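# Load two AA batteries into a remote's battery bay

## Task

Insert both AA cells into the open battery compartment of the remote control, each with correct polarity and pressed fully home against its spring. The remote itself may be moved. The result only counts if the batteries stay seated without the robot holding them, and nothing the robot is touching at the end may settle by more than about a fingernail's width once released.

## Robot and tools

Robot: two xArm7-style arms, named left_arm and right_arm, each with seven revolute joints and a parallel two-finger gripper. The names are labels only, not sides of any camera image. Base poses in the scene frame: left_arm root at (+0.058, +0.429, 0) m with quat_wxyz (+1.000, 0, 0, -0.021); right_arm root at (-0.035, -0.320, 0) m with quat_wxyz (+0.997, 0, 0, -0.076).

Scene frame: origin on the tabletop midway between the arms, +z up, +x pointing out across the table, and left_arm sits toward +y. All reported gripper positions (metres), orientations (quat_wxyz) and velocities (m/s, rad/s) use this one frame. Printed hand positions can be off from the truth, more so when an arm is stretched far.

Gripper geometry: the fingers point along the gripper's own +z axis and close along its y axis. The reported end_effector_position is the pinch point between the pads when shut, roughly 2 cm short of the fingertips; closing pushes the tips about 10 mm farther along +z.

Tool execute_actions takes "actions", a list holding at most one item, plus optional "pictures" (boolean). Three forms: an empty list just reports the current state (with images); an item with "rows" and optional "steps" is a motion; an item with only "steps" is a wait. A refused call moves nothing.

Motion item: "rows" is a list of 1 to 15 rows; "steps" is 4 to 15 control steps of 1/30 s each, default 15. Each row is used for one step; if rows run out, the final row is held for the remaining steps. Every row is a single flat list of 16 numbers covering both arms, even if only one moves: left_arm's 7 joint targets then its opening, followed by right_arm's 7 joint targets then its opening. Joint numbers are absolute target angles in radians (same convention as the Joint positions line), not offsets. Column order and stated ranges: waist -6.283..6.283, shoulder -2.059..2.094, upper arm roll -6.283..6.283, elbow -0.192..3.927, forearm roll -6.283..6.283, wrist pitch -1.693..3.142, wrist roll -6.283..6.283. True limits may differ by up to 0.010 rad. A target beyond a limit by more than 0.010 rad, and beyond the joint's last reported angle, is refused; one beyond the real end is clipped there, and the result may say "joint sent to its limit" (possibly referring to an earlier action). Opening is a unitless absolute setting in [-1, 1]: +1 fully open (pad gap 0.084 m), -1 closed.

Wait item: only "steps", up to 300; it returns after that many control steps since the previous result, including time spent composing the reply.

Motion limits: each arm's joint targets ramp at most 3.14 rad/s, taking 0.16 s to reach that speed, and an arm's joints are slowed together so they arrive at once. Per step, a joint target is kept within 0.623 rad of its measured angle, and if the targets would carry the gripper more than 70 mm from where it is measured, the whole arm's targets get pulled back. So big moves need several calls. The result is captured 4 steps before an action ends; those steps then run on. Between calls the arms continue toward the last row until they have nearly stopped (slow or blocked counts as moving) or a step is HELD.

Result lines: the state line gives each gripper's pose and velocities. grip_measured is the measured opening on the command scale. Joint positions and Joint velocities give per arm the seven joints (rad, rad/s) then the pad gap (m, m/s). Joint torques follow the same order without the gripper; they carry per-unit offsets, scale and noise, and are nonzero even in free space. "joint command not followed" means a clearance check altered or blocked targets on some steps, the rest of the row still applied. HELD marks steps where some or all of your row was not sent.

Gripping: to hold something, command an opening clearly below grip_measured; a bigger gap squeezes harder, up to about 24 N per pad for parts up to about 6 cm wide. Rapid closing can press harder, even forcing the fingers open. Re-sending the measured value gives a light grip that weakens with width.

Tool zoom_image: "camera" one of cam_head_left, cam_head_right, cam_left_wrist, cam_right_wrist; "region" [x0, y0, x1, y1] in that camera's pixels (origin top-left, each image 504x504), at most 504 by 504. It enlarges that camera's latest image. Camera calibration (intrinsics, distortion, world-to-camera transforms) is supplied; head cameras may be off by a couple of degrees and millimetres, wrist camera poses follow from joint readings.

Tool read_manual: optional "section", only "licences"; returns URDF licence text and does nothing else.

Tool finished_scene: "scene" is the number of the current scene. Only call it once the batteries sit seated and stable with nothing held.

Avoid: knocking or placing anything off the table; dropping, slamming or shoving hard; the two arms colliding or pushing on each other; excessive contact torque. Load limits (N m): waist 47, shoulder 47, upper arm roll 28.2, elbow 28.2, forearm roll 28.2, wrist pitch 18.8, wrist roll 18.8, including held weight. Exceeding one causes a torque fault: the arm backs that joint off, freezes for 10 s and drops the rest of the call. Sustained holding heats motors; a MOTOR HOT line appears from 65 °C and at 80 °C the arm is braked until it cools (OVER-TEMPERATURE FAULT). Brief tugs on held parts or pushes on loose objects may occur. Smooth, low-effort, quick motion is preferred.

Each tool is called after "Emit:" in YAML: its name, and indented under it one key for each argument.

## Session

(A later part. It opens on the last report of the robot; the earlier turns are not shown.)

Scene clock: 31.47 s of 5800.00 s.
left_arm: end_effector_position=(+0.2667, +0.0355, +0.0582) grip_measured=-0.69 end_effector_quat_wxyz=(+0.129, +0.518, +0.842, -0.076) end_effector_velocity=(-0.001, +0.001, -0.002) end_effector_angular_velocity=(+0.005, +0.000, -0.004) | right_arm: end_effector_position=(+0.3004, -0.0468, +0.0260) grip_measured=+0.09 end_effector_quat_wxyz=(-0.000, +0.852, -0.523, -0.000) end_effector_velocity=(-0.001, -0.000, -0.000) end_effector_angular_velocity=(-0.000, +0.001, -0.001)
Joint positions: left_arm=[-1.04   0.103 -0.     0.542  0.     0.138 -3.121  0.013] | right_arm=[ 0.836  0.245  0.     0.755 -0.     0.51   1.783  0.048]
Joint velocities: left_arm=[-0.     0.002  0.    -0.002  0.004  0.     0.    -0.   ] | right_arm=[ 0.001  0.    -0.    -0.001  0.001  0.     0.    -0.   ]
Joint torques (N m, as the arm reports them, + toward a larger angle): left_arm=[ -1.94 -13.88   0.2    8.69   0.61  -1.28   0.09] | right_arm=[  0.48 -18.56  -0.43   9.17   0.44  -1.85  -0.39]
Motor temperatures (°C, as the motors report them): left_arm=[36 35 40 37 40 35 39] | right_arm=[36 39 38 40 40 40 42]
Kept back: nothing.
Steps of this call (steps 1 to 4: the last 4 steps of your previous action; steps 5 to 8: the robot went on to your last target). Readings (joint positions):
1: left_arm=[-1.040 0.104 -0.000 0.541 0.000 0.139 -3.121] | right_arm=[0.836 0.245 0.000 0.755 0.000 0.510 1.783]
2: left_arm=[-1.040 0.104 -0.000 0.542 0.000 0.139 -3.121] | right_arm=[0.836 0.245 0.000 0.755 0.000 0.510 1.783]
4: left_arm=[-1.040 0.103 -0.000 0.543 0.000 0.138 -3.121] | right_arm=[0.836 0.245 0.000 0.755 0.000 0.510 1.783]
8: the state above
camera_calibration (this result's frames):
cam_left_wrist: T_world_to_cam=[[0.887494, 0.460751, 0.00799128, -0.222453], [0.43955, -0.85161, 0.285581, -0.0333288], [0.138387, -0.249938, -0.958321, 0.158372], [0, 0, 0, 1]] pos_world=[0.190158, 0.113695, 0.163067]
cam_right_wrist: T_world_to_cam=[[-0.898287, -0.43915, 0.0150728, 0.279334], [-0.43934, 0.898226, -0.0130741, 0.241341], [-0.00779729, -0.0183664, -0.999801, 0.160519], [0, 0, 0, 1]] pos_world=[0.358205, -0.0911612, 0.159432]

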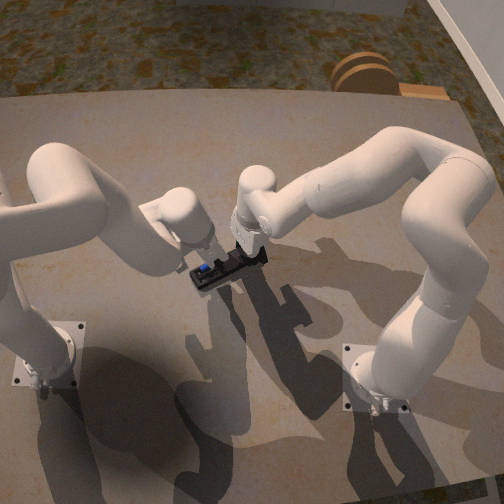

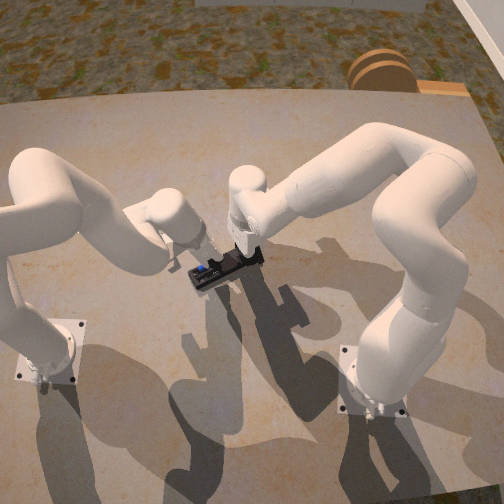

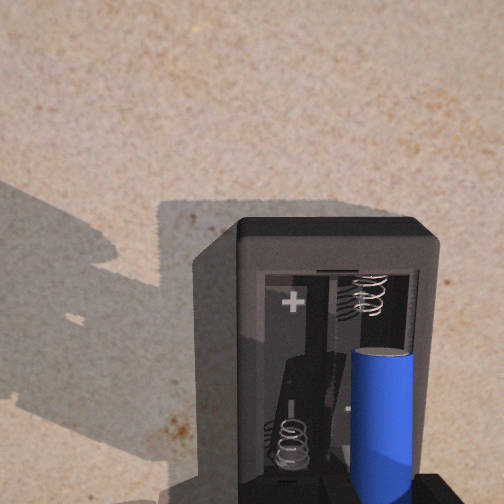

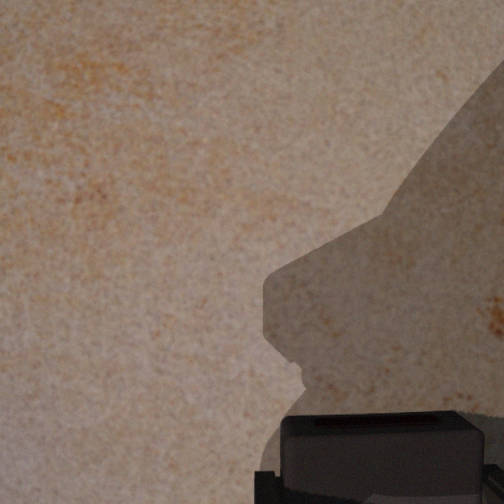

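Emit:
execute_actions:
  actions:
    - {"rows": [[-1.0403,0.108,0,0.542,0,0.134,-3.1213,-0.95, 0.8355,0.245,0,0.7553,0,0.5103,1.7835,-0.5],[-1.0403,0.113,0,0.542,0,0.129,-3.1213,-0.95, 0.8355,0.245,0,0.7553,0,0.5103,1.7835,-0.5],[-1.0403,0.118,0,0.542,0,0.124,-3.1213,-0.95, 0.8355,0.245,0,0.7553,0,0.5103,1.7835,-0.5],[-1.0403,0.123,0,0.542,0,0.119,-3.1213,-0.95, 0.8355,0.245,0,0.7553,0,0.5103,1.7835,-0.5],[-1.0403,0.128,0,0.5418,0,0.114,-3.1213,-0.95, 0.8355,0.245,0,0.7553,0,0.5103,1.7835,-0.5],[-1.0403,0.133,0,0.5418,0,0.109,-3.1213,-0.95, 0.8355,0.245,0,0.7553,0,0.5103,1.7835,-0.5],[-1.0403,0.137,0,0.5417,0,0.105,-3.1213,-0.95, 0.8355,0.245,0,0.7553,0,0.5103,1.7835,-0.5],[-1.0403,0.1403,0,0.5417,0,0.1014,-3.1213,-0.95, 0.8355,0.245,0,0.7553,0,0.5103,1.7835,-0.5]], "steps": 15}
  pictures: true

Scene clock: 32.33 s of 5800.00 s.
left_arm: end_effector_position=(+0.2664, +0.0361, +0.0465) grip_measured=-0.69 end_effector_quat_wxyz=(+0.128, +0.518, +0.842, -0.075) end_effector_velocity=(+0.001, -0.002, -0.001) end_effector_angular_velocity=(-0.009, -0.005, -0.002) | right_arm: end_effector_position=(+0.3004, -0.0468, +0.0260) grip_measured=+0.09 end_effector_quat_wxyz=(-0.000, +0.852, -0.523, -0.000) end_effector_velocity=(+0.000, +0.000, +0.000) end_effector_angular_velocity=(+0.001, -0.000, -0.001)
Joint positions: left_arm=[-1.04   0.141  0.     0.541 -0.     0.102 -3.121  0.013] | right_arm=[ 0.836  0.245 -0.     0.755  0.     0.51   1.784  0.048]
Joint velocities: left_arm=[-0.     0.011 -0.     0.001  0.001 -0.02   0.    -0.   ] | right_arm=[-0.     0.001  0.     0.001  0.001 -0.     0.    -0.   ]
Joint torques (N m, as the arm reports them, + toward a larger angle): left_arm=[ -1.7  -15.23   0.06   8.4    0.71  -1.2    0.14] | right_arm=[  0.39 -18.64  -0.37   9.01   0.45  -1.8   -0.41]
Motor temperatures (°C, as the motors report them): left_arm=[36 35 40 37 40 35 39] | right_arm=[36 39 38 40 40 40 42]
Steps of this call (steps 1 to 15: the robot went on to your last target; steps 16 to 26: the first 11 steps of this action). Readings (joint positions):
16: left_arm=[-1.040 0.104 -0.000 0.542 -0.000 0.138 -3.121] | right_arm=[0.836 0.245 0.000 0.755 -0.000 0.510 1.784]
17: left_arm=[-1.040 0.105 -0.000 0.542 -0.000 0.136 -3.121] | right_arm=[0.836 0.245 0.000 0.755 0.000 0.510 1.783]
19: left_arm=[-1.040 0.113 -0.000 0.543 0.000 0.128 -3.121] | right_arm=[0.836 0.245 0.000 0.755 0.000 0.510 1.783]
23: left_arm=[-1.040 0.134 0.000 0.541 -0.000 0.109 -3.121] | right_arm=[0.836 0.245 0.000 0.755 0.000 0.510 1.783]
26: the state above
camera_calibration (this result's frames):
cam_left_wrist: T_world_to_cam=[[0.887444, 0.460846, 0.00797722, -0.222402], [0.439964, -0.852138, 0.283361, -0.0292989], [0.137383, -0.247957, -0.95898, 0.147615], [0, 0, 0, 1]] pos_world=[0.18998, 0.114128, 0.151636]
cam_right_wrist: T_world_to_cam=[[-0.898288, -0.439148, 0.015075, 0.279334], [-0.439337, 0.898227, -0.0130744, 0.241341], [-0.00779913, -0.0183676, -0.999801, 0.160519], [0, 0, 0, 1]] pos_world=[0.358205, -0.0911617, 0.159432]

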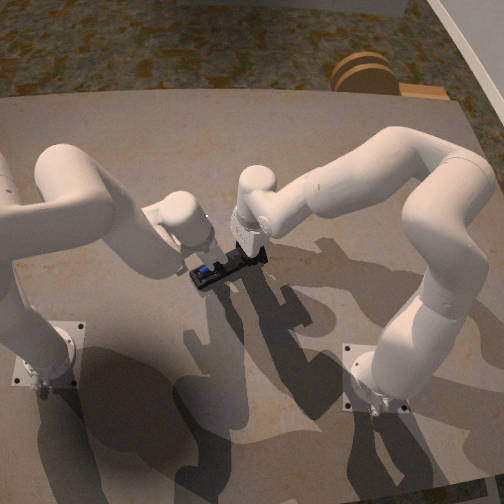

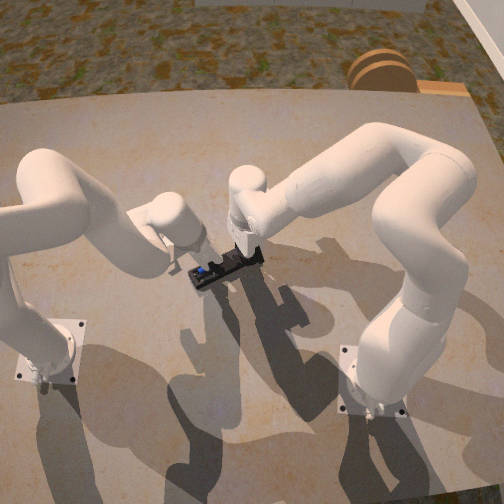

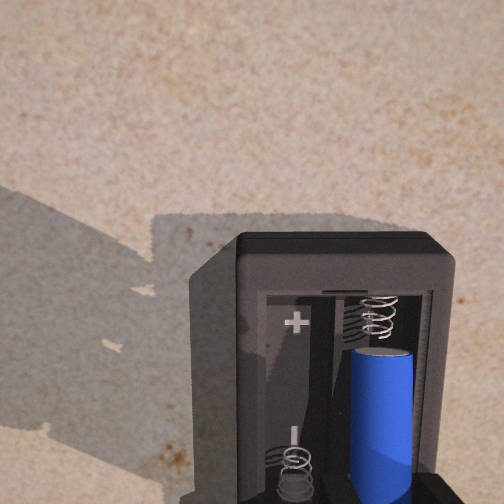

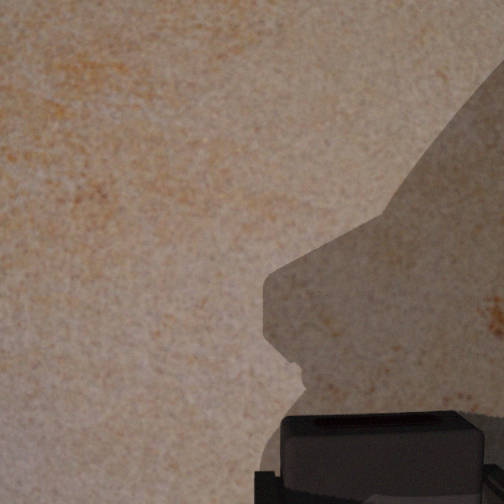

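Emit:
execute_actions:
  actions:
    - {"rows": [[-1.0403,0.143,0,0.5417,0,0.099,-3.1213,-0.95, 0.8355,0.245,0,0.7553,0,0.5103,1.7835,-0.5],[-1.0403,0.146,0,0.5417,0,0.096,-3.1213,-0.95, 0.8355,0.245,0,0.7553,0,0.5103,1.7835,-0.5],[-1.0403,0.146,0,0.5417,0,0.096,-3.1213,-0.95, 0.8355,0.245,0,0.7553,0,0.5103,1.7835,-0.5],[-1.0403,0.146,0,0.5417,0,0.096,-3.1213,-0.95, 0.8355,0.245,0,0.7553,0,0.5103,1.7835,-0.5],[-1.0403,0.146,0,0.5417,0,0.096,-3.1213,-0.95, 0.8355,0.245,0,0.7553,0,0.5103,1.7835,-0.5],[-1.0403,0.146,0,0.5417,0,0.096,-3.1213,-0.68, 0.8355,0.245,0,0.7553,0,0.5103,1.7835,-0.5],[-1.0403,0.146,0,0.5417,0,0.096,-3.1213,-0.62, 0.8355,0.245,0,0.7553,0,0.5103,1.7835,-0.5],[-1.0403,0.146,0,0.5417,0,0.096,-3.1213,-0.55, 0.8355,0.245,0,0.7553,0,0.5103,1.7835,-0.5],[-1.0403,0.146,0,0.5417,0,0.096,-3.1213,-0.45, 0.8355,0.245,0,0.7553,0,0.5103,1.7835,-0.5],[-1.0403,0.146,0,0.5417,0,0.096,-3.1213,-0.35, 0.8355,0.245,0,0.7553,0,0.5103,1.7835,-0.5]], "steps": 15}

Emit:
execute_actions:
  actions:
    - {"steps": 8}
  pictures: true

Scene clock: 45.60 s of 5800.00 s.
left_arm: end_effector_position=(+0.2666, +0.0357, +0.0452) grip_measured=-0.37 end_effector_quat_wxyz=(+0.129, +0.518, +0.842, -0.076) end_effector_velocity=(-0.002, +0.017, -0.015) end_effector_angular_velocity=(+0.039, +0.020, +0.015) | right_arm: end_effector_position=(+0.3005, -0.0467, +0.0261) grip_measured=+0.09 end_effector_quat_wxyz=(-0.000, +0.852, -0.523, +0.000) end_effector_velocity=(-0.001, +0.006, +0.003) end_effector_angular_velocity=(+0.006, -0.005, +0.010)
Joint positions: left_arm=[-1.04   0.146 -0.     0.542  0.     0.096 -3.121  0.028] | right_arm=[ 0.836  0.245  0.     0.755 -0.     0.51   1.783  0.048]
Joint velocities: left_arm=[ 0.005  0.013  0.009 -0.021 -0.001  0.01   0.     0.02 ] | right_arm=[ 0.004 -0.004  0.007  0.003  0.    -0.002  0.001 -0.   ]
Joint torques (N m, as the arm reports them, + toward a larger angle): left_arm=[ -1.9  -14.54   0.07   8.45   0.56  -1.18   0.1 ] | right_arm=[  0.36 -18.59  -0.46   9.16   0.41  -1.84  -0.33]
Motor temperatures (°C, as the motors report them): left_arm=[36 35 39 37 40 35 39] | right_arm=[36 39 38 41 40 40 42]
Steps of this call (steps 1 to 4: the last 4 steps of your previous action; steps 5 to 15: the robot went on to your last target; steps 16 to 90: nothing new was sent; then 9.90 s passed at rest; steps 91 to 101: the first 11 steps of this action). Readings (joint positions):
91: left_arm=[-1.040 0.140 -0.000 0.542 -0.000 0.101 -3.121] | right_arm=[0.836 0.245 0.000 0.755 0.000 0.510 1.783]
92: left_arm=[-1.040 0.141 -0.000 0.542 0.000 0.100 -3.121] | right_arm=[0.836 0.245 -0.000 0.755 -0.000 0.510 1.784]
94: left_arm=[-1.040 0.144 -0.000 0.542 0.000 0.097 -3.121] | right_arm=[0.835 0.245 -0.000 0.755 0.000 0.510 1.784]
98: left_arm=[-1.040 0.145 -0.000 0.542 0.000 0.096 -3.121] | right_arm=[0.835 0.245 -0.000 0.755 0.000 0.510 1.784]
101: the state above

Scene clock: 45.87 s of 5800.00 s.
left_arm: end_effector_position=(+0.2666, +0.0359, +0.0450) grip_measured=-0.37 end_effector_quat_wxyz=(+0.128, +0.518, +0.842, -0.075) end_effector_velocity=(-0.001, -0.002, +0.002) end_effector_angular_velocity=(-0.005, -0.002, -0.004) | right_arm: end_effector_position=(+0.3004, -0.0467, +0.0261) grip_measured=+0.09 end_effector_quat_wxyz=(-0.000, +0.852, -0.523, +0.000) end_effector_velocity=(+0.000, -0.000, +0.000) end_effector_angular_velocity=(+0.000, -0.001, -0.002)
Joint positions: left_arm=[-1.04   0.146  0.     0.541 -0.     0.096 -3.121  0.028] | right_arm=[ 0.836  0.245  0.     0.755 -0.     0.51   1.783  0.048]
Joint velocities: left_arm=[-0.002 -0.002 -0.002  0.002 -0.002 -0.001  0.002 -0.   ] | right_arm=[ 0.    -0.    -0.001  0.     0.    -0.     0.001 -0.   ]
Joint torques (N m, as the arm reports them, + toward a larger angle): left_arm=[ -1.86 -14.24   0.37   7.98   0.38  -1.14   0.17] | right_arm=[  0.3  -18.68  -0.48   9.26   0.45  -1.86  -0.36]
Motor temperatures (°C, as the motors report them): left_arm=[36 35 39 37 40 35 39] | right_arm=[36 39 38 41 40 40 42]
Kept back: nothing.
Steps of this call (steps 1 to 4: the last 4 steps of your previous action; steps 5 to 8: the robot went on to your last target). Readings (joint positions):
1: left_arm=[-1.040 0.146 0.000 0.541 -0.000 0.096 -3.121] | right_arm=[0.836 0.245 0.000 0.756 -0.000 0.510 1.783]
2: left_arm=[-1.040 0.147 0.000 0.541 -0.000 0.096 -3.121] | right_arm=[0.836 0.245 0.000 0.756 -0.000 0.510 1.783]
4: left_arm=[-1.040 0.147 0.000 0.541 -0.000 0.096 -3.121] | right_arm=[0.836 0.245 0.000 0.755 -0.000 0.510 1.783]
8: the state above
camera_calibration (this result's frames):
cam_left_wrist: T_world_to_cam=[[0.887423, 0.460886, 0.00798597, -0.222404], [0.439872, -0.851887, 0.284255, -0.0291952], [0.137813, -0.248742, -0.958715, 0.146022], [0, 0, 0, 1]] pos_world=[0.190085, 0.113954, 0.150069]
cam_right_wrist: T_world_to_cam=[[-0.89819, -0.439354, 0.0149045, 0.279336], [-0.43954, 0.898129, -0.0130062, 0.241292], [-0.00767184, -0.0182331, -0.999804, 0.160546], [0, 0, 0, 1]] pos_world=[0.358186, -0.0910559, 0.159489]

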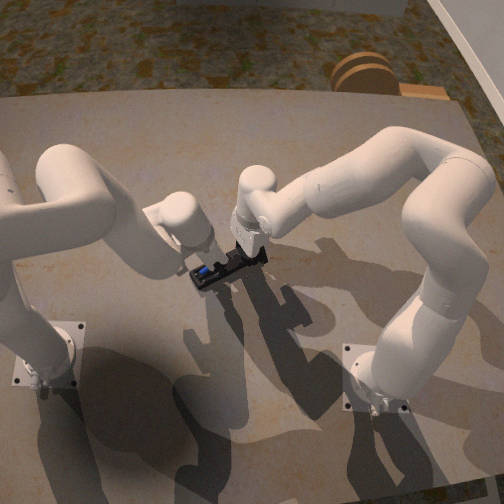

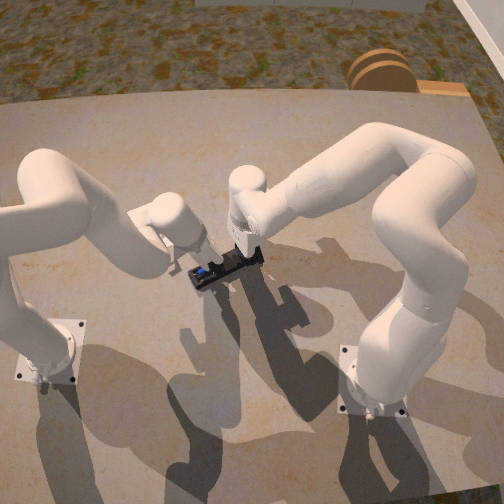

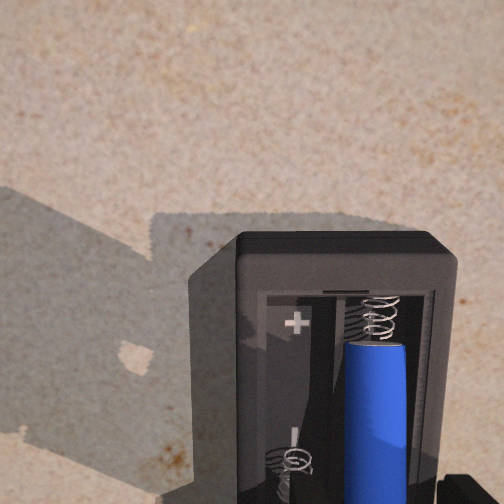

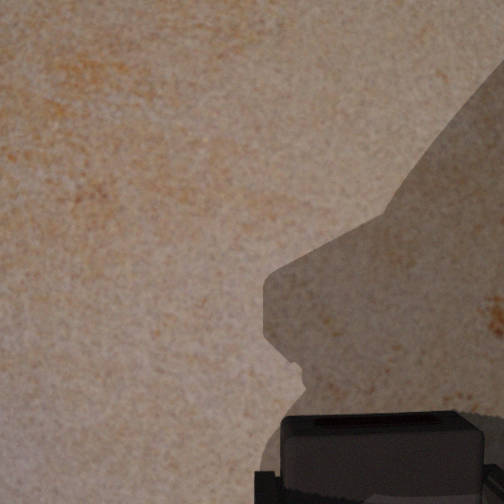

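Emit:
execute_actions:
  actions:
    - {"rows": [[-1.0403,0.12,0,0.545,0,0.125,-3.1213,-0.35, 0.8355,0.245,0,0.7553,0,0.5103,1.7835,-0.5],[-1.0403,0.09,0,0.549,0,0.159,-3.1213,-0.35, 0.8355,0.245,0,0.7553,0,0.5103,1.7835,-0.5],[-1.0403,0.0547,0,0.5527,0,0.198,-3.1213,-0.35, 0.8355,0.245,0,0.7553,0,0.5103,1.7835,-0.5],[-1.0403,0.0547,0,0.5527,0,0.198,-3.1213,-0.35, 0.8355,0.245,0,0.7553,0,0.5103,1.7835,-0.5],[-1.0403,0.0547,0,0.5527,0,0.198,-3.1213,-0.5, 0.8355,0.245,0,0.7553,0,0.5103,1.7835,-0.5],[-1.0403,0.0547,0,0.5527,0,0.198,-3.1213,-0.7, 0.8355,0.245,0,0.7553,0,0.5103,1.7835,-0.5],[-1.0403,0.075,0,0.542,0,0.115,-3.1213,-0.9, 0.8355,0.245,0,0.7553,0,0.5103,1.7835,-0.5],[-1.0403,0.095,0,0.531,0,0.035,-3.1213,-1, 0.8355,0.245,0,0.7553,0,0.5103,1.7835,-0.5],[-1.0403,0.115,0,0.52,0,-0.045,-3.1213,-1, 0.8355,0.245,0,0.7553,0,0.5103,1.7835,-0.5],[-1.0403,0.1366,0,0.509,0,-0.1276,-3.1213,-1, 0.8355,0.245,0,0.7553,0,0.5103,1.7835,-0.5]], "steps": 15}

Emit:
execute_actions:
  actions:
    - {"steps": 10}
  pictures: true

Scene clock: 48.10 s of 5800.00 s.
left_arm: end_effector_position=(+0.2744, +0.0210, +0.0756) grip_measured=-1.00 end_effector_quat_wxyz=(+0.166, +0.514, +0.836, -0.097) end_effector_velocity=(+0.075, -0.138, -0.036) end_effector_angular_velocity=(-0.993, -0.528, +0.003) | right_arm: end_effector_position=(+0.3004, -0.0468, +0.0260) grip_measured=+0.09 end_effector_quat_wxyz=(-0.000, +0.852, -0.523, -0.000) end_effector_velocity=(-0.000, +0.000, -0.000) end_effector_angular_velocity=(-0.000, -0.000, +0.000)
Joint positions: left_arm=[-1.04   0.086 -0.     0.536  0.     0.063 -3.121  0.   ] | right_arm=[ 0.835  0.245 -0.     0.755 -0.     0.51   1.784  0.048]
Joint velocities: left_arm=[ 0.001  0.536  0.002 -0.287  0.001 -1.948  0.     0.   ] | right_arm=[ 0.001 -0.    -0.    -0.    -0.    -0.     0.001 -0.   ]
Joint torques (N m, as the arm reports them, + toward a larger angle): left_arm=[ -1.85 -11.79   0.43   7.55   0.61  -1.54   0.13] | right_arm=[  0.43 -18.68  -0.45   9.06   0.4   -1.78  -0.39]
Motor temperatures (°C, as the motors report them): left_arm=[36 35 39 37 40 36 39] | right_arm=[36 39 38 41 40 40 42]
Steps of this call (steps 1 to 15: the robot went on to your last target; steps 16 to 56: nothing new was sent; steps 57 to 67: the first 11 steps of this action). Readings (joint positions):
57: left_arm=[-1.040 0.146 0.000 0.542 0.000 0.097 -3.121] | right_arm=[0.835 0.245 -0.000 0.755 -0.000 0.510 1.783]
58: left_arm=[-1.040 0.140 0.000 0.542 0.000 0.106 -3.121] | right_arm=[0.835 0.245 -0.000 0.755 -0.000 0.510 1.783]
60: left_arm=[-1.040 0.101 0.000 0.544 -0.000 0.152 -3.121] | right_arm=[0.835 0.245 -0.000 0.755 -0.000 0.510 1.783]
64: left_arm=[-1.040 0.053 -0.000 0.556 0.000 0.186 -3.121] | right_arm=[0.835 0.245 -0.000 0.755 -0.000 0.510 1.783]
67: the state above

Scene clock: 48.43 s of 5800.00 s.
left_arm: end_effector_position=(+0.2814, +0.0079, +0.0755) grip_measured=-1.00 end_effector_quat_wxyz=(+0.214, +0.507, +0.825, -0.125) end_effector_velocity=(-0.000, +0.000, +0.000) end_effector_angular_velocity=(-0.001, -0.000, +0.000) | right_arm: end_effector_position=(+0.3004, -0.0468, +0.0260) grip_measured=+0.09 end_effector_quat_wxyz=(-0.000, +0.852, -0.523, -0.000) end_effector_velocity=(+0.001, +0.000, +0.000) end_effector_angular_velocity=(+0.001, -0.001, -0.000)
Joint positions: left_arm=[-1.04   0.136 -0.     0.51   0.    -0.127 -3.121  0.   ] | right_arm=[ 0.835  0.245 -0.     0.755 -0.     0.51   1.783  0.048]
Joint velocities: left_arm=[-0.    -0.002  0.    -0.003 -0.001 -0.001  0.     0.   ] | right_arm=[-0.     0.    -0.     0.001  0.    -0.    -0.    -0.   ]
Joint torques (N m, as the arm reports them, + toward a larger angle): left_arm=[ -1.61 -13.82   0.3    8.     0.55  -1.39   0.02] | right_arm=[  0.31 -18.56  -0.39   9.06   0.39  -1.84  -0.38]
Motor temperatures (°C, as the motors report them): left_arm=[36 35 39 37 40 36 39] | right_arm=[36 39 38 41 40 40 42]
Kept back: nothing.
Steps of this call (steps 1 to 4: the last 4 steps of your previous action; steps 5 to 10: the robot went on to your last target). Readings (joint positions):
1: left_arm=[-1.040 0.104 -0.000 0.526 0.000 -0.002 -3.121] | right_arm=[0.835 0.245 -0.000 0.755 -0.000 0.510 1.784]
2: left_arm=[-1.040 0.120 0.000 0.517 -0.000 -0.056 -3.121] | right_arm=[0.835 0.245 -0.000 0.755 -0.000 0.510 1.784]
4: left_arm=[-1.040 0.137 0.000 0.508 -0.000 -0.112 -3.121] | right_arm=[0.835 0.245 -0.000 0.755 -0.000 0.510 1.784]
8: left_arm=[-1.040 0.137 -0.000 0.509 0.000 -0.127 -3.121] | right_arm=[0.835 0.245 -0.000 0.755 -0.000 0.510 1.783]
10: the state above
camera_calibration (this result's frames):
cam_left_wrist: T_world_to_cam=[[0.886654, 0.462329, 0.00979965, -0.222815], [0.403821, -0.784426, 0.470749, -0.0726679], [0.225328, -0.413434, -0.882213, 0.137157], [0, 0, 0, 1]] pos_world=[0.196, 0.102717, 0.157393]
cam_right_wrist: T_world_to_cam=[[-0.89829, -0.439145, 0.0150728, 0.279336], [-0.439335, 0.898228, -0.0130752, 0.241343], [-0.00779688, -0.0183673, -0.999801, 0.160519], [0, 0, 0, 1]] pos_world=[0.358206, -0.0911635, 0.159432]

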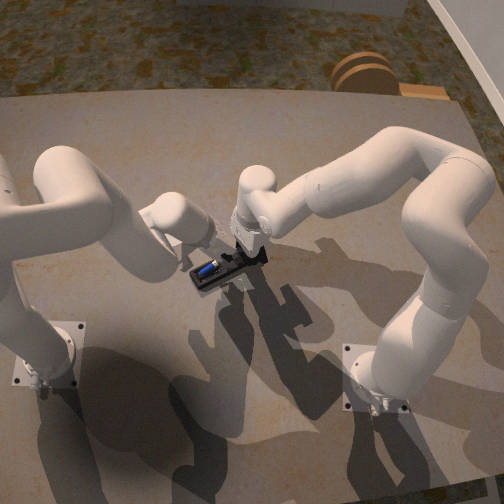

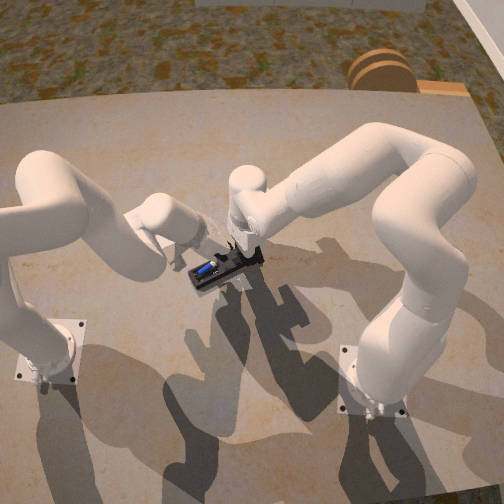

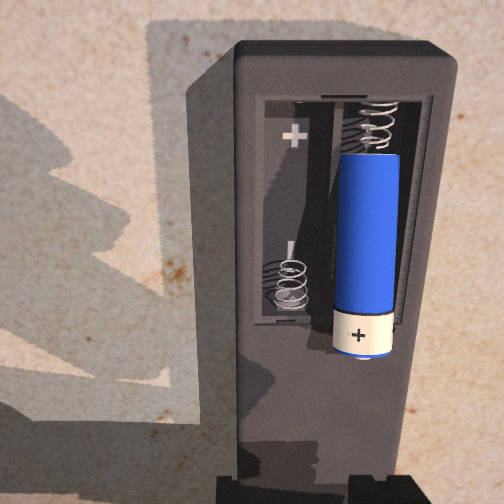

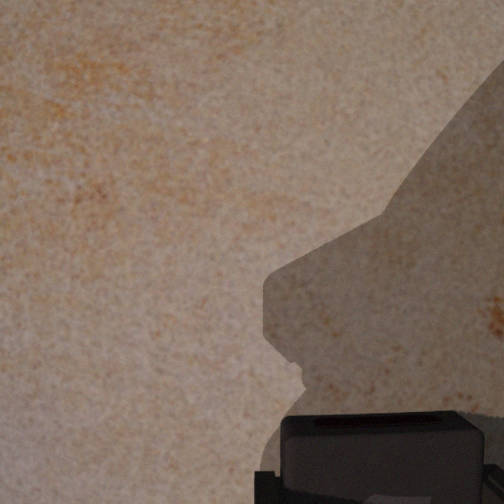

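Emit:
zoom_image:
  camera: "cam_left_wrist"
  region: [240, 264, 480, 504]

Region (240, 264, 480, 504) of cam_left_wrist's 504x504 image, scaled by 2.100, with more detail than that image has.

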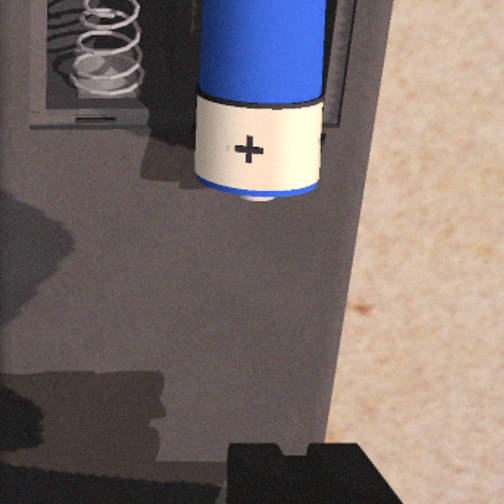

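Emit:
execute_actions:
  actions:
    - {"rows": [[-1.0425,0.15,0,0.51,0,-0.14,-3.1235,-1, 0.8355,0.245,0,0.7553,0,0.5103,1.7835,-0.5],[-1.0448,0.17,0,0.511,0,-0.159,-3.1258,-1, 0.8355,0.245,0,0.7553,0,0.5103,1.7835,-0.5],[-1.0448,0.19,0,0.512,0,-0.178,-3.1258,-1, 0.8355,0.245,0,0.7553,0,0.5103,1.7835,-0.5],[-1.0448,0.2049,0,0.5129,0,-0.192,-3.1258,-1, 0.8355,0.245,0,0.7553,0,0.5103,1.7835,-0.5],[-1.0448,0.2049,0,0.5129,0,-0.192,-3.1258,-1, 0.8355,0.245,0,0.7553,0,0.5103,1.7835,-0.5],[-1.0448,0.2049,0,0.5129,0,-0.192,-3.1258,-1, 0.8355,0.245,0,0.7553,0,0.5103,1.7835,-0.5],[-1.0448,0.197,0,0.500,0,-0.197,-3.1258,-1, 0.8355,0.245,0,0.7553,0,0.5103,1.7835,-0.5],[-1.0448,0.189,0,0.4875,0,-0.2015,-3.1258,-1, 0.8355,0.245,0,0.7553,0,0.5103,1.7835,-0.5],[-1.0448,0.181,0,0.475,0,-0.206,-3.1258,-1, 0.8355,0.245,0,0.7553,0,0.5103,1.7835,-0.5],[-1.0448,0.1735,0,0.463,0,-0.211,-3.1258,-1, 0.8355,0.245,0,0.7553,0,0.5103,1.7835,-0.5],[-1.0448,0.1661,0,0.4505,0,-0.2156,-3.1258,-1, 0.8355,0.245,0,0.7553,0,0.5103,1.7835,-0.5]], "steps": 15}

Emit:
execute_actions:
  actions:
    - {"steps": 8}
  pictures: true

Scene clock: 53.07 s of 5800.00 s.
left_arm: end_effector_position=(+0.2744, +0.0167, +0.0563) grip_measured=-1.00 end_effector_quat_wxyz=(+0.213, +0.507, +0.825, -0.126) end_effector_velocity=(-0.045, +0.085, +0.014) end_effector_angular_velocity=(-0.031, -0.015, +0.002) | right_arm: end_effector_position=(+0.3004, -0.0468, +0.0260) grip_measured=+0.09 end_effector_quat_wxyz=(-0.000, +0.852, -0.523, -0.000) end_effector_velocity=(-0.000, -0.000, -0.000) end_effector_angular_velocity=(-0.001, +0.000, -0.000)
Joint positions: left_arm=[-1.045  0.181  0.     0.476 -0.    -0.206 -3.126  0.   ] | right_arm=[ 0.836  0.245 -0.     0.755  0.     0.51   1.784  0.048]
Joint velocities: left_arm=[ 0.001 -0.249 -0.002 -0.357 -0.002 -0.142 -0.     0.   ] | right_arm=[-0.    -0.    -0.    -0.001 -0.001 -0.     0.001  0.   ]
Joint torques (N m, as the arm reports them, + toward a larger angle): left_arm=[ -1.93 -13.76   0.21   7.15   0.55  -1.53   0.15] | right_arm=[  0.44 -18.58  -0.41   9.06   0.46  -1.77  -0.36]
Motor temperatures (°C, as the motors report them): left_arm=[36 35 39 37 40 36 39] | right_arm=[36 39 38 41 40 40 42]
Steps of this call (steps 1 to 30: the robot went on to your last target; steps 31 to 100: nothing new was sent; then 0.93 s passed at rest; steps 101 to 111: the first 11 steps of this action). Readings (joint positions):
101: left_arm=[-1.040 0.137 0.000 0.509 -0.000 -0.128 -3.121] | right_arm=[0.835 0.245 -0.000 0.755 0.000 0.510 1.784]
102: left_arm=[-1.041 0.141 0.000 0.510 -0.000 -0.134 -3.122] | right_arm=[0.836 0.245 -0.000 0.755 -0.000 0.510 1.784]
104: left_arm=[-1.044 0.167 0.000 0.513 -0.000 -0.159 -3.125] | right_arm=[0.836 0.245 -0.000 0.755 -0.000 0.510 1.784]
108: left_arm=[-1.045 0.204 0.000 0.506 0.000 -0.192 -3.126] | right_arm=[0.835 0.245 -0.000 0.755 -0.000 0.510 1.783]
111: the state above

Scene clock: 53.33 s of 5800.00 s.
left_arm: end_effector_position=(+0.2711, +0.0229, +0.0563) grip_measured=-1.00 end_effector_quat_wxyz=(+0.213, +0.507, +0.825, -0.126) end_effector_velocity=(+0.000, +0.000, -0.001) end_effector_angular_velocity=(+0.001, +0.002, +0.003) | right_arm: end_effector_position=(+0.3004, -0.0468, +0.0260) grip_measured=+0.09 end_effector_quat_wxyz=(-0.000, +0.852, -0.523, -0.000) end_effector_velocity=(-0.000, +0.000, +0.000) end_effector_angular_velocity=(+0.000, -0.000, +0.001)
Joint positions: left_arm=[-1.045  0.166  0.     0.451 -0.    -0.216 -3.126  0.   ] | right_arm=[ 0.835  0.245 -0.     0.755 -0.     0.51   1.784  0.048]
Joint velocities: left_arm=[ 0.     0.003 -0.     0.    -0.002 -0.001 -0.001  0.   ] | right_arm=[ 0.001 -0.001 -0.    -0.     0.    -0.    -0.    -0.   ]
Joint torques (N m, as the arm reports them, + toward a larger angle): left_arm=[ -1.92 -13.52   0.35   7.46   0.46  -1.46   0.15] | right_arm=[  0.37 -18.57  -0.34   9.14   0.36  -1.77  -0.36]
Motor temperatures (°C, as the motors report them): left_arm=[36 35 39 37 40 36 39] | right_arm=[36 39 38 41 40 40 42]
Kept back: nothing.
Steps of this call (steps 1 to 4: the last 4 steps of your previous action; steps 5 to 8: the robot went on to your last target). Readings (joint positions):
1: left_arm=[-1.045 0.173 0.000 0.464 -0.000 -0.211 -3.126] | right_arm=[0.835 0.245 -0.000 0.755 0.000 0.510 1.783]
2: left_arm=[-1.045 0.168 -0.000 0.455 -0.000 -0.213 -3.126] | right_arm=[0.835 0.245 -0.000 0.755 0.000 0.510 1.784]
4: left_arm=[-1.045 0.166 -0.000 0.450 -0.000 -0.215 -3.126] | right_arm=[0.835 0.245 -0.000 0.755 -0.000 0.510 1.783]
8: the state above
camera_calibration (this result's frames):
cam_left_wrist: T_world_to_cam=[[0.886879, 0.461938, 0.00764629, -0.220398], [0.404398, -0.784197, 0.470635, -0.0478767], [0.2234, -0.414304, -0.882295, 0.129305], [0, 0, 0, 1]] pos_world=[0.185941, 0.117837, 0.138303]
cam_right_wrist: T_world_to_cam=[[-0.898288, -0.439149, 0.0150732, 0.279335], [-0.439339, 0.898226, -0.0130743, 0.241342], [-0.00779755, -0.0183667, -0.999801, 0.160519], [0, 0, 0, 1]] pos_world=[0.358205, -0.0911617, 0.159432]

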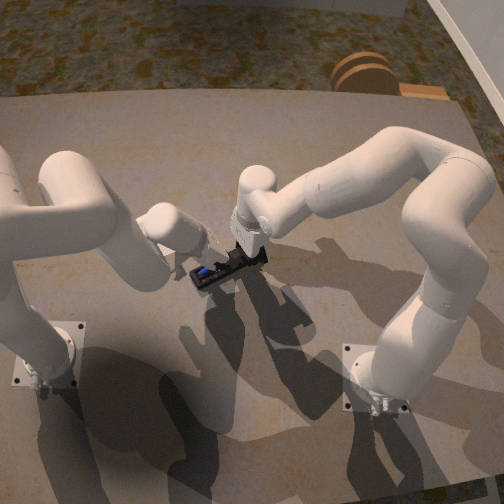

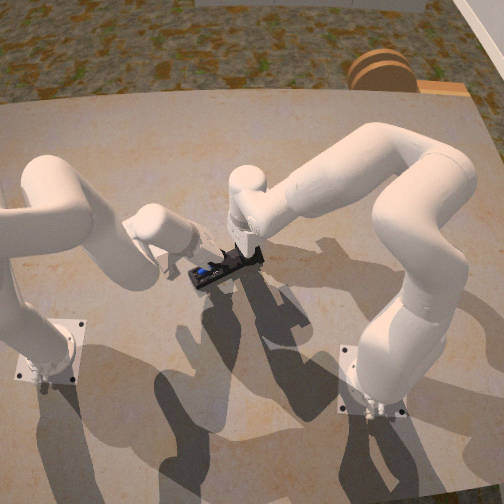

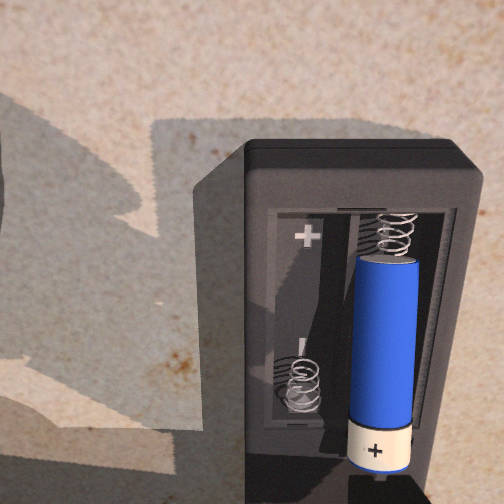

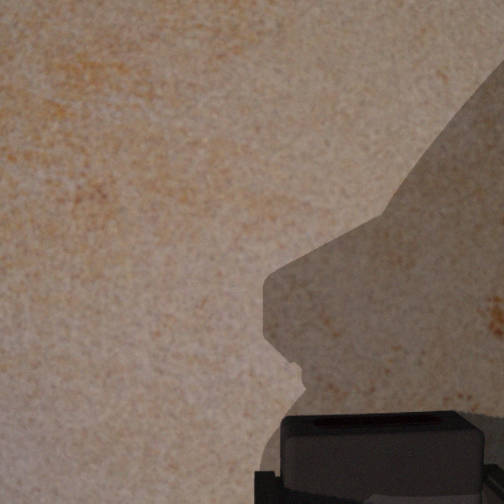

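Emit:
execute_actions:
  actions:
    - {"rows": [[-1.0448,0.1648,0,0.4457,0,-0.219,-3.1258,-1, 0.8355,0.245,0,0.7553,0,0.5103,1.7835,-0.5],[-1.0448,0.1634,0,0.441,0,-0.2225,-3.1258,-1, 0.8355,0.245,0,0.7553,0,0.5103,1.7835,-0.5],[-1.0448,0.1621,0,0.4362,0,-0.2259,-3.1258,-1, 0.8355,0.245,0,0.7553,0,0.5103,1.7835,-0.5],[-1.0448,0.1608,0,0.4314,0,-0.2294,-3.1258,-1, 0.8355,0.245,0,0.7553,0,0.5103,1.7835,-0.5],[-1.0448,0.1594,0,0.4266,0,-0.2328,-3.1258,-1, 0.8355,0.245,0,0.7553,0,0.5103,1.7835,-0.5],[-1.0448,0.1581,0,0.4218,0,-0.2362,-3.1258,-1, 0.8355,0.245,0,0.7553,0,0.5103,1.7835,-0.5],[-1.0448,0.1567,0,0.4171,0,-0.2397,-3.1258,-1, 0.8355,0.245,0,0.7553,0,0.5103,1.7835,-0.5],[-1.0448,0.1554,0,0.4123,0,-0.2431,-3.1258,-1, 0.8355,0.245,0,0.7553,0,0.5103,1.7835,-0.5]], "steps": 15}
  pictures: true

Scene clock: 54.03 s of 5800.00 s.
left_arm: end_effector_position=(+0.2663, +0.0320, +0.0539) grip_measured=-1.00 end_effector_quat_wxyz=(+0.214, +0.507, +0.825, -0.127) end_effector_velocity=(-0.002, +0.003, -0.000) end_effector_angular_velocity=(-0.005, -0.003, -0.001) | right_arm: end_effector_position=(+0.2998, -0.0457, +0.0262) grip_measured=+0.09 end_effector_quat_wxyz=(-0.000, +0.853, -0.522, -0.000) end_effector_velocity=(-0.000, +0.001, +0.000) end_effector_angular_velocity=(+0.001, -0.001, +0.003)
Joint positions: left_arm=[-1.045  0.155 -0.     0.415  0.    -0.244 -3.126  0.   ] | right_arm=[0.836 0.245 0.002 0.756 0.    0.51  1.783 0.048]
Joint velocities: left_arm=[-0.    -0.006  0.    -0.016 -0.    -0.016  0.001  0.   ] | right_arm=[ 0.002 -0.     0.002  0.001  0.     0.     0.    -0.   ]
Joint torques (N m, as the arm reports them, + toward a larger angle): left_arm=[ -1.59 -11.98   0.15   5.45   0.44  -0.23   0.15] | right_arm=[ -2.65 -18.52  -3.56   8.71   0.13  -1.47  -0.36]
Motor temperatures (°C, as the motors report them): left_arm=[36 35 39 37 40 36 39] | right_arm=[36 39 38 41 40 40 42]
Steps of this call (steps 1 to 10: the robot went on to your last target; steps 11 to 21: the first 11 steps of this action). Readings (joint positions):
11: left_arm=[-1.045 0.166 0.000 0.450 0.000 -0.216 -3.126] | right_arm=[0.835 0.245 -0.000 0.755 0.000 0.510 1.783]
12: left_arm=[-1.045 0.165 0.000 0.449 0.000 -0.218 -3.126] | right_arm=[0.835 0.245 -0.000 0.755 0.000 0.510 1.783]
14: left_arm=[-1.045 0.163 0.000 0.441 0.000 -0.223 -3.126] | right_arm=[0.836 0.245 0.000 0.755 -0.000 0.510 1.783]
18: left_arm=[-1.045 0.157 -0.000 0.423 0.000 -0.238 -3.126] | right_arm=[0.836 0.245 0.001 0.756 0.000 0.510 1.783]
21: the state above
camera_calibration (this result's frames):
cam_left_wrist: T_world_to_cam=[[0.886941, 0.46182, 0.00764742, -0.220278], [0.403575, -0.782921, 0.473458, -0.0375814], [0.224639, -0.416843, -0.880783, 0.131644], [0, 0, 0, 1]] pos_world=[0.180968, 0.12718, 0.135427]
cam_right_wrist: T_world_to_cam=[[-0.897193, -0.4414, 0.0145474, 0.278881], [-0.441575, 0.897138, -0.0124314, 0.240681], [-0.00756378, -0.0175771, -0.999817, 0.160653], [0, 0, 0, 1]] pos_world=[0.357704, -0.0900025, 0.159559]

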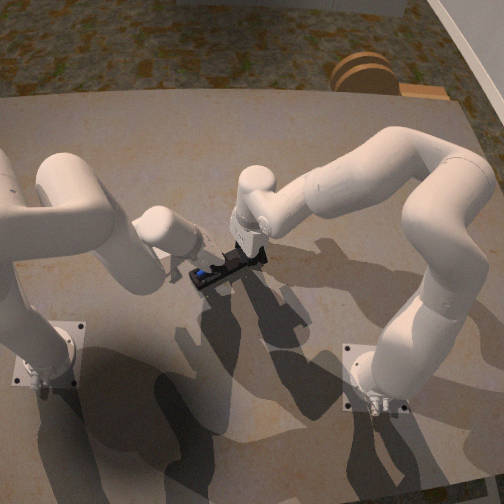

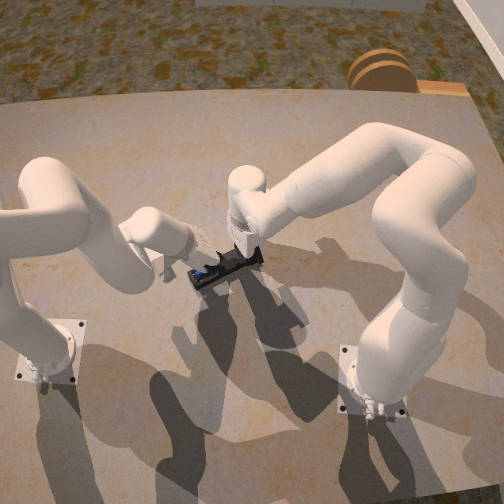

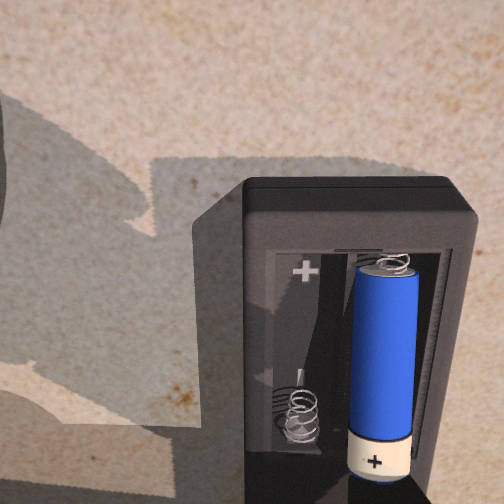

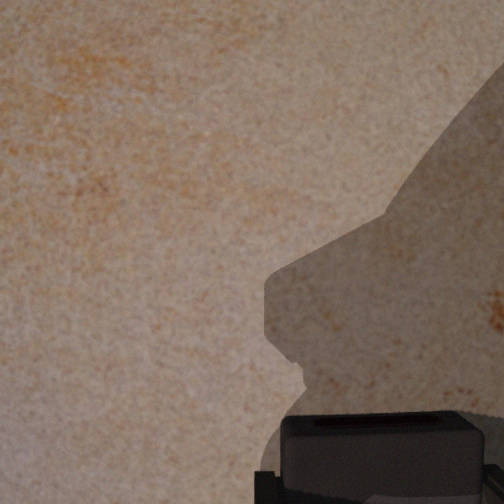

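Emit:
execute_actions:
  actions:
    - {"rows": [[-1.0448,0.1541,0,0.4098,0,-0.2443,-3.1258,-1, 0.8355,0.245,0,0.7553,0,0.5103,1.7835,-0.5],[-1.0448,0.1529,0,0.4073,0,-0.2456,-3.1258,-1, 0.8355,0.245,0,0.7553,0,0.5103,1.7835,-0.5],[-1.0448,0.1516,0,0.4048,0,-0.2468,-3.1258,-1, 0.8355,0.245,0,0.7553,0,0.5103,1.7835,-0.5],[-1.0448,0.1503,0,0.4022,0,-0.2481,-3.1258,-1, 0.8355,0.245,0,0.7553,0,0.5103,1.7835,-0.5],[-1.0448,0.149,0,0.3997,0,-0.2493,-3.1258,-1, 0.8355,0.245,0,0.7553,0,0.5103,1.7835,-0.5],[-1.0448,0.1478,0,0.3972,0,-0.2506,-3.1258,-1, 0.8355,0.245,0,0.7553,0,0.5103,1.7835,-0.5]], "steps": 14}
  pictures: true

Scene clock: 54.73 s of 5800.00 s.
left_arm: end_effector_position=(+0.2642, +0.0359, +0.0535) grip_measured=-1.00 end_effector_quat_wxyz=(+0.215, +0.507, +0.825, -0.127) end_effector_velocity=(-0.001, +0.002, -0.001) end_effector_angular_velocity=(+0.003, +0.001, -0.001) | right_arm: end_effector_position=(+0.3001, -0.0459, +0.0262) grip_measured=+0.09 end_effector_quat_wxyz=(-0.000, +0.853, -0.522, -0.000) end_effector_velocity=(-0.000, -0.001, -0.001) end_effector_angular_velocity=(-0.001, +0.002, -0.002)
Joint positions: left_arm=[-1.045  0.147 -0.     0.4    0.    -0.252 -3.126  0.   ] | right_arm=[0.836 0.245 0.001 0.756 0.    0.51  1.783 0.048]
Joint velocities: left_arm=[ 0.001 -0.     0.    -0.005  0.001 -0.001  0.     0.   ] | right_arm=[-0.     0.    -0.001 -0.001  0.001  0.    -0.    -0.   ]
Joint torques (N m, as the arm reports them, + toward a larger angle): left_arm=[-1.7  -9.46  0.51  2.19  0.6   0.8   0.14] | right_arm=[ -6.26 -18.23  -7.15   8.22  -0.23  -1.12  -0.29]
Motor temperatures (°C, as the motors report them): left_arm=[36 35 39 37 40 36 39] | right_arm=[36 39 38 41 40 40 42]
Steps of this call (steps 1 to 4: the last 4 steps of your previous action; steps 5 to 11: the robot went on to your last target; steps 12 to 21: the first 10 steps of this action). Readings (joint positions):
12: left_arm=[-1.045 0.155 -0.000 0.413 0.000 -0.244 -3.126] | right_arm=[0.836 0.245 0.001 0.755 0.000 0.510 1.783]
13: left_arm=[-1.045 0.154 -0.000 0.412 0.000 -0.244 -3.126] | right_arm=[0.836 0.245 0.001 0.755 0.000 0.510 1.783]
15: left_arm=[-1.045 0.152 -0.000 0.408 0.000 -0.247 -3.126] | right_arm=[0.836 0.245 0.001 0.755 0.000 0.510 1.783]
19: left_arm=[-1.045 0.147 -0.000 0.400 0.000 -0.252 -3.126] | right_arm=[0.836 0.245 0.001 0.756 0.000 0.510 1.783]
21: the state above
camera_calibration (this result's frames):
cam_left_wrist: T_world_to_cam=[[0.88695, 0.461802, 0.00765163, -0.220251], [0.4034, -0.782637, 0.474075, -0.0335699], [0.224917, -0.417394, -0.880451, 0.133368], [0, 0, 0, 1]] pos_world=[0.178897, 0.131106, 0.135024]
cam_right_wrist: T_world_to_cam=[[-0.897534, -0.44071, 0.01439, 0.279149], [-0.440884, 0.897476, -0.012563, 0.240859], [-0.00737806, -0.01762, -0.999818, 0.160636], [0, 0, 0, 1]] pos_world=[0.357922, -0.090311, 0.159616]

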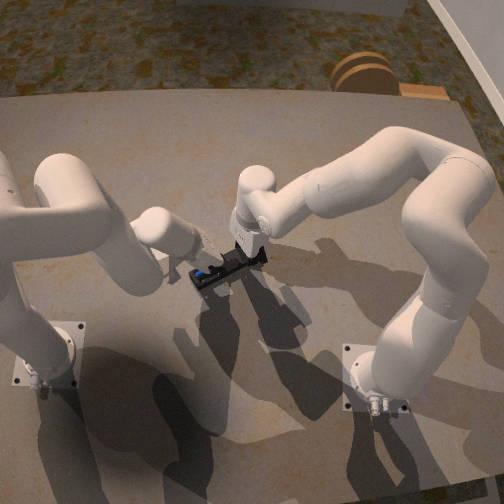

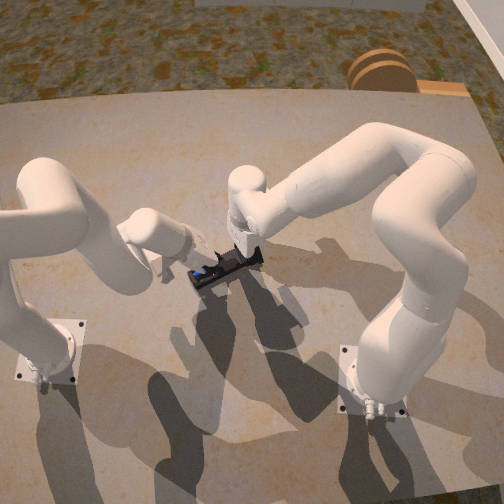

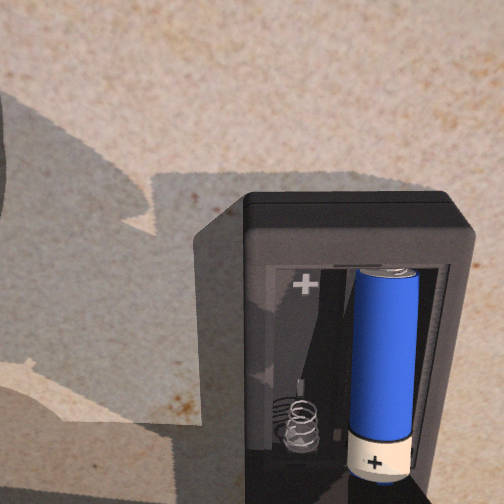

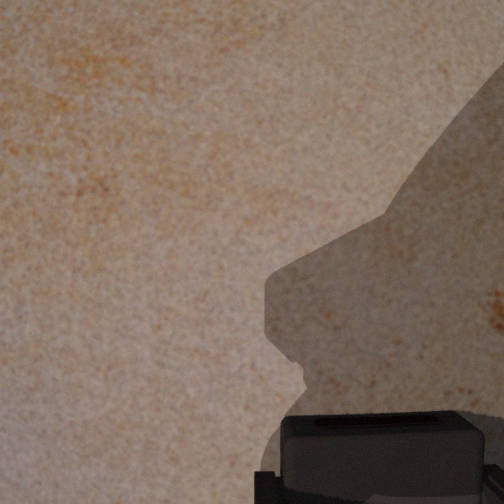

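Emit:
execute_actions:
  actions:
    - {"rows": [[-1.0448,0.1516,0,0.3981,0,-0.2535,-3.1258,-1, 0.8355,0.245,0,0.7553,0,0.5103,1.7835,-0.5],[-1.0448,0.1554,0,0.399,0,-0.2564,-3.1258,-1, 0.8355,0.245,0,0.7553,0,0.5103,1.7835,-0.5],[-1.0448,0.1592,0,0.4,0,-0.2593,-3.1258,-1, 0.8355,0.245,0,0.7553,0,0.5103,1.7835,-0.5],[-1.0448,0.163,0,0.4009,0,-0.2622,-3.1258,-1, 0.8355,0.245,0,0.7553,0,0.5103,1.7835,-0.5],[-1.0448,0.1669,0,0.4018,0,-0.2651,-3.1258,-1, 0.8355,0.245,0,0.7553,0,0.5103,1.7835,-0.5],[-1.0448,0.1707,0,0.4027,0,-0.268,-3.1258,-1, 0.8355,0.245,0,0.7553,0,0.5103,1.7835,-0.5]], "steps": 14}
  pictures: true

Scene clock: 55.43 s of 5800.00 s.
left_arm: end_effector_position=(+0.2641, +0.0361, +0.0474) grip_measured=-1.00 end_effector_quat_wxyz=(+0.213, +0.507, +0.825, -0.126) end_effector_velocity=(-0.001, -0.000, -0.000) end_effector_angular_velocity=(-0.002, -0.001, -0.001) | right_arm: end_effector_position=(+0.2999, -0.0457, +0.0262) grip_measured=+0.09 end_effector_quat_wxyz=(-0.000, +0.853, -0.522, -0.000) end_effector_velocity=(-0.002, -0.002, -0.002) end_effector_angular_velocity=(-0.005, +0.006, +0.001)
Joint positions: left_arm=[-1.045  0.171 -0.     0.404  0.    -0.268 -3.126  0.   ] | right_arm=[0.836 0.245 0.002 0.756 0.    0.51  1.783 0.048]
Joint velocities: left_arm=[-0.     0.001 -0.    -0.001  0.002 -0.004 -0.001  0.   ] | right_arm=[-0.    -0.001 -0.001 -0.005 -0.001  0.003 -0.002 -0.   ]
Joint torques (N m, as the arm reports them, + toward a larger angle): left_arm=[-1.25 -8.74  0.46 -0.46  0.49  1.84  0.14] | right_arm=[-11.   -17.83 -11.94   7.74  -0.58  -0.57  -0.19]
Motor temperatures (°C, as the motors report them): left_arm=[35 35 39 37 40 36 39] | right_arm=[36 39 38 41 40 40 42]
Steps of this call (steps 1 to 4: the last 4 steps of your previous action; steps 5 to 11: the robot went on to your last target; steps 12 to 21: the first 10 steps of this action). Readings (joint positions):
12: left_arm=[-1.045 0.147 -0.000 0.399 0.000 -0.252 -3.126] | right_arm=[0.836 0.245 0.001 0.756 0.000 0.510 1.783]
13: left_arm=[-1.045 0.149 -0.000 0.399 0.000 -0.253 -3.126] | right_arm=[0.836 0.245 0.001 0.756 0.000 0.510 1.783]
15: left_arm=[-1.045 0.155 -0.000 0.401 0.000 -0.258 -3.126] | right_arm=[0.836 0.245 0.001 0.756 0.000 0.510 1.783]
19: left_arm=[-1.045 0.170 -0.000 0.403 0.000 -0.267 -3.126] | right_arm=[0.836 0.245 0.002 0.756 0.000 0.510 1.783]
21: the state above
camera_calibration (this result's frames):
cam_left_wrist: T_world_to_cam=[[0.886926, 0.461849, 0.00764034, -0.220232], [0.404263, -0.784129, 0.470864, -0.0304903], [0.223459, -0.414533, -0.882173, 0.128411], [0, 0, 0, 1]] pos_world=[0.178961, 0.131036, 0.129321]
cam_right_wrist: T_world_to_cam=[[-0.897266, -0.441256, 0.0143992, 0.278979], [-0.441429, 0.89721, -0.0124425, 0.240716], [-0.00742873, -0.0175204, -0.999819, 0.160661], [0, 0, 0, 1]] pos_world=[0.35777, -0.0900566, 0.159609]

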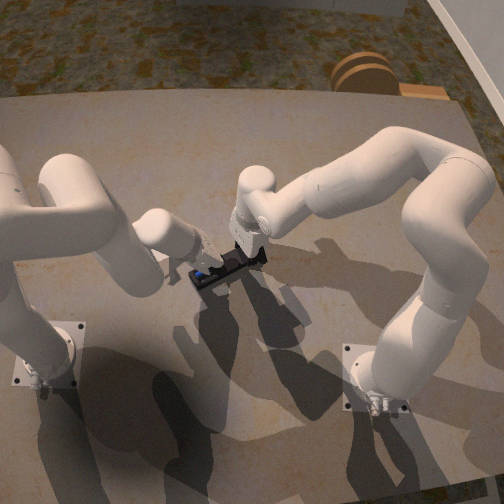

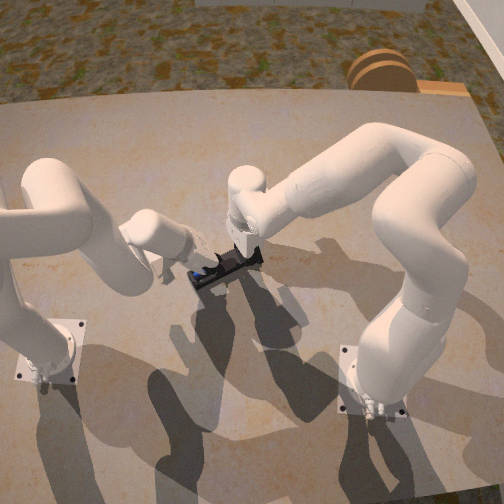

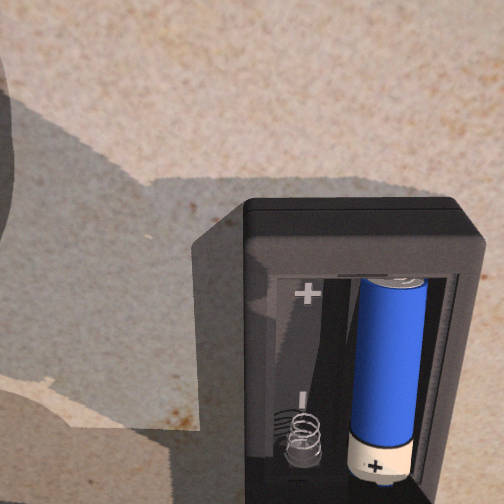

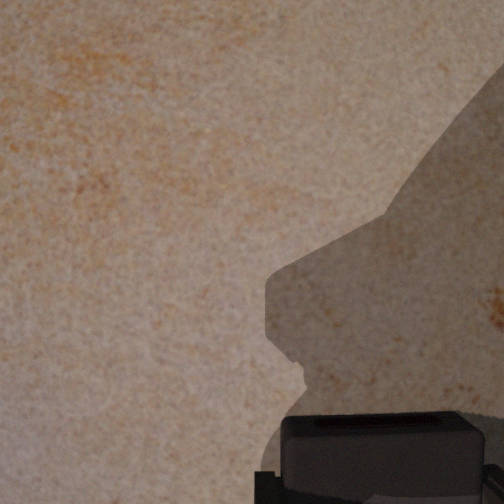

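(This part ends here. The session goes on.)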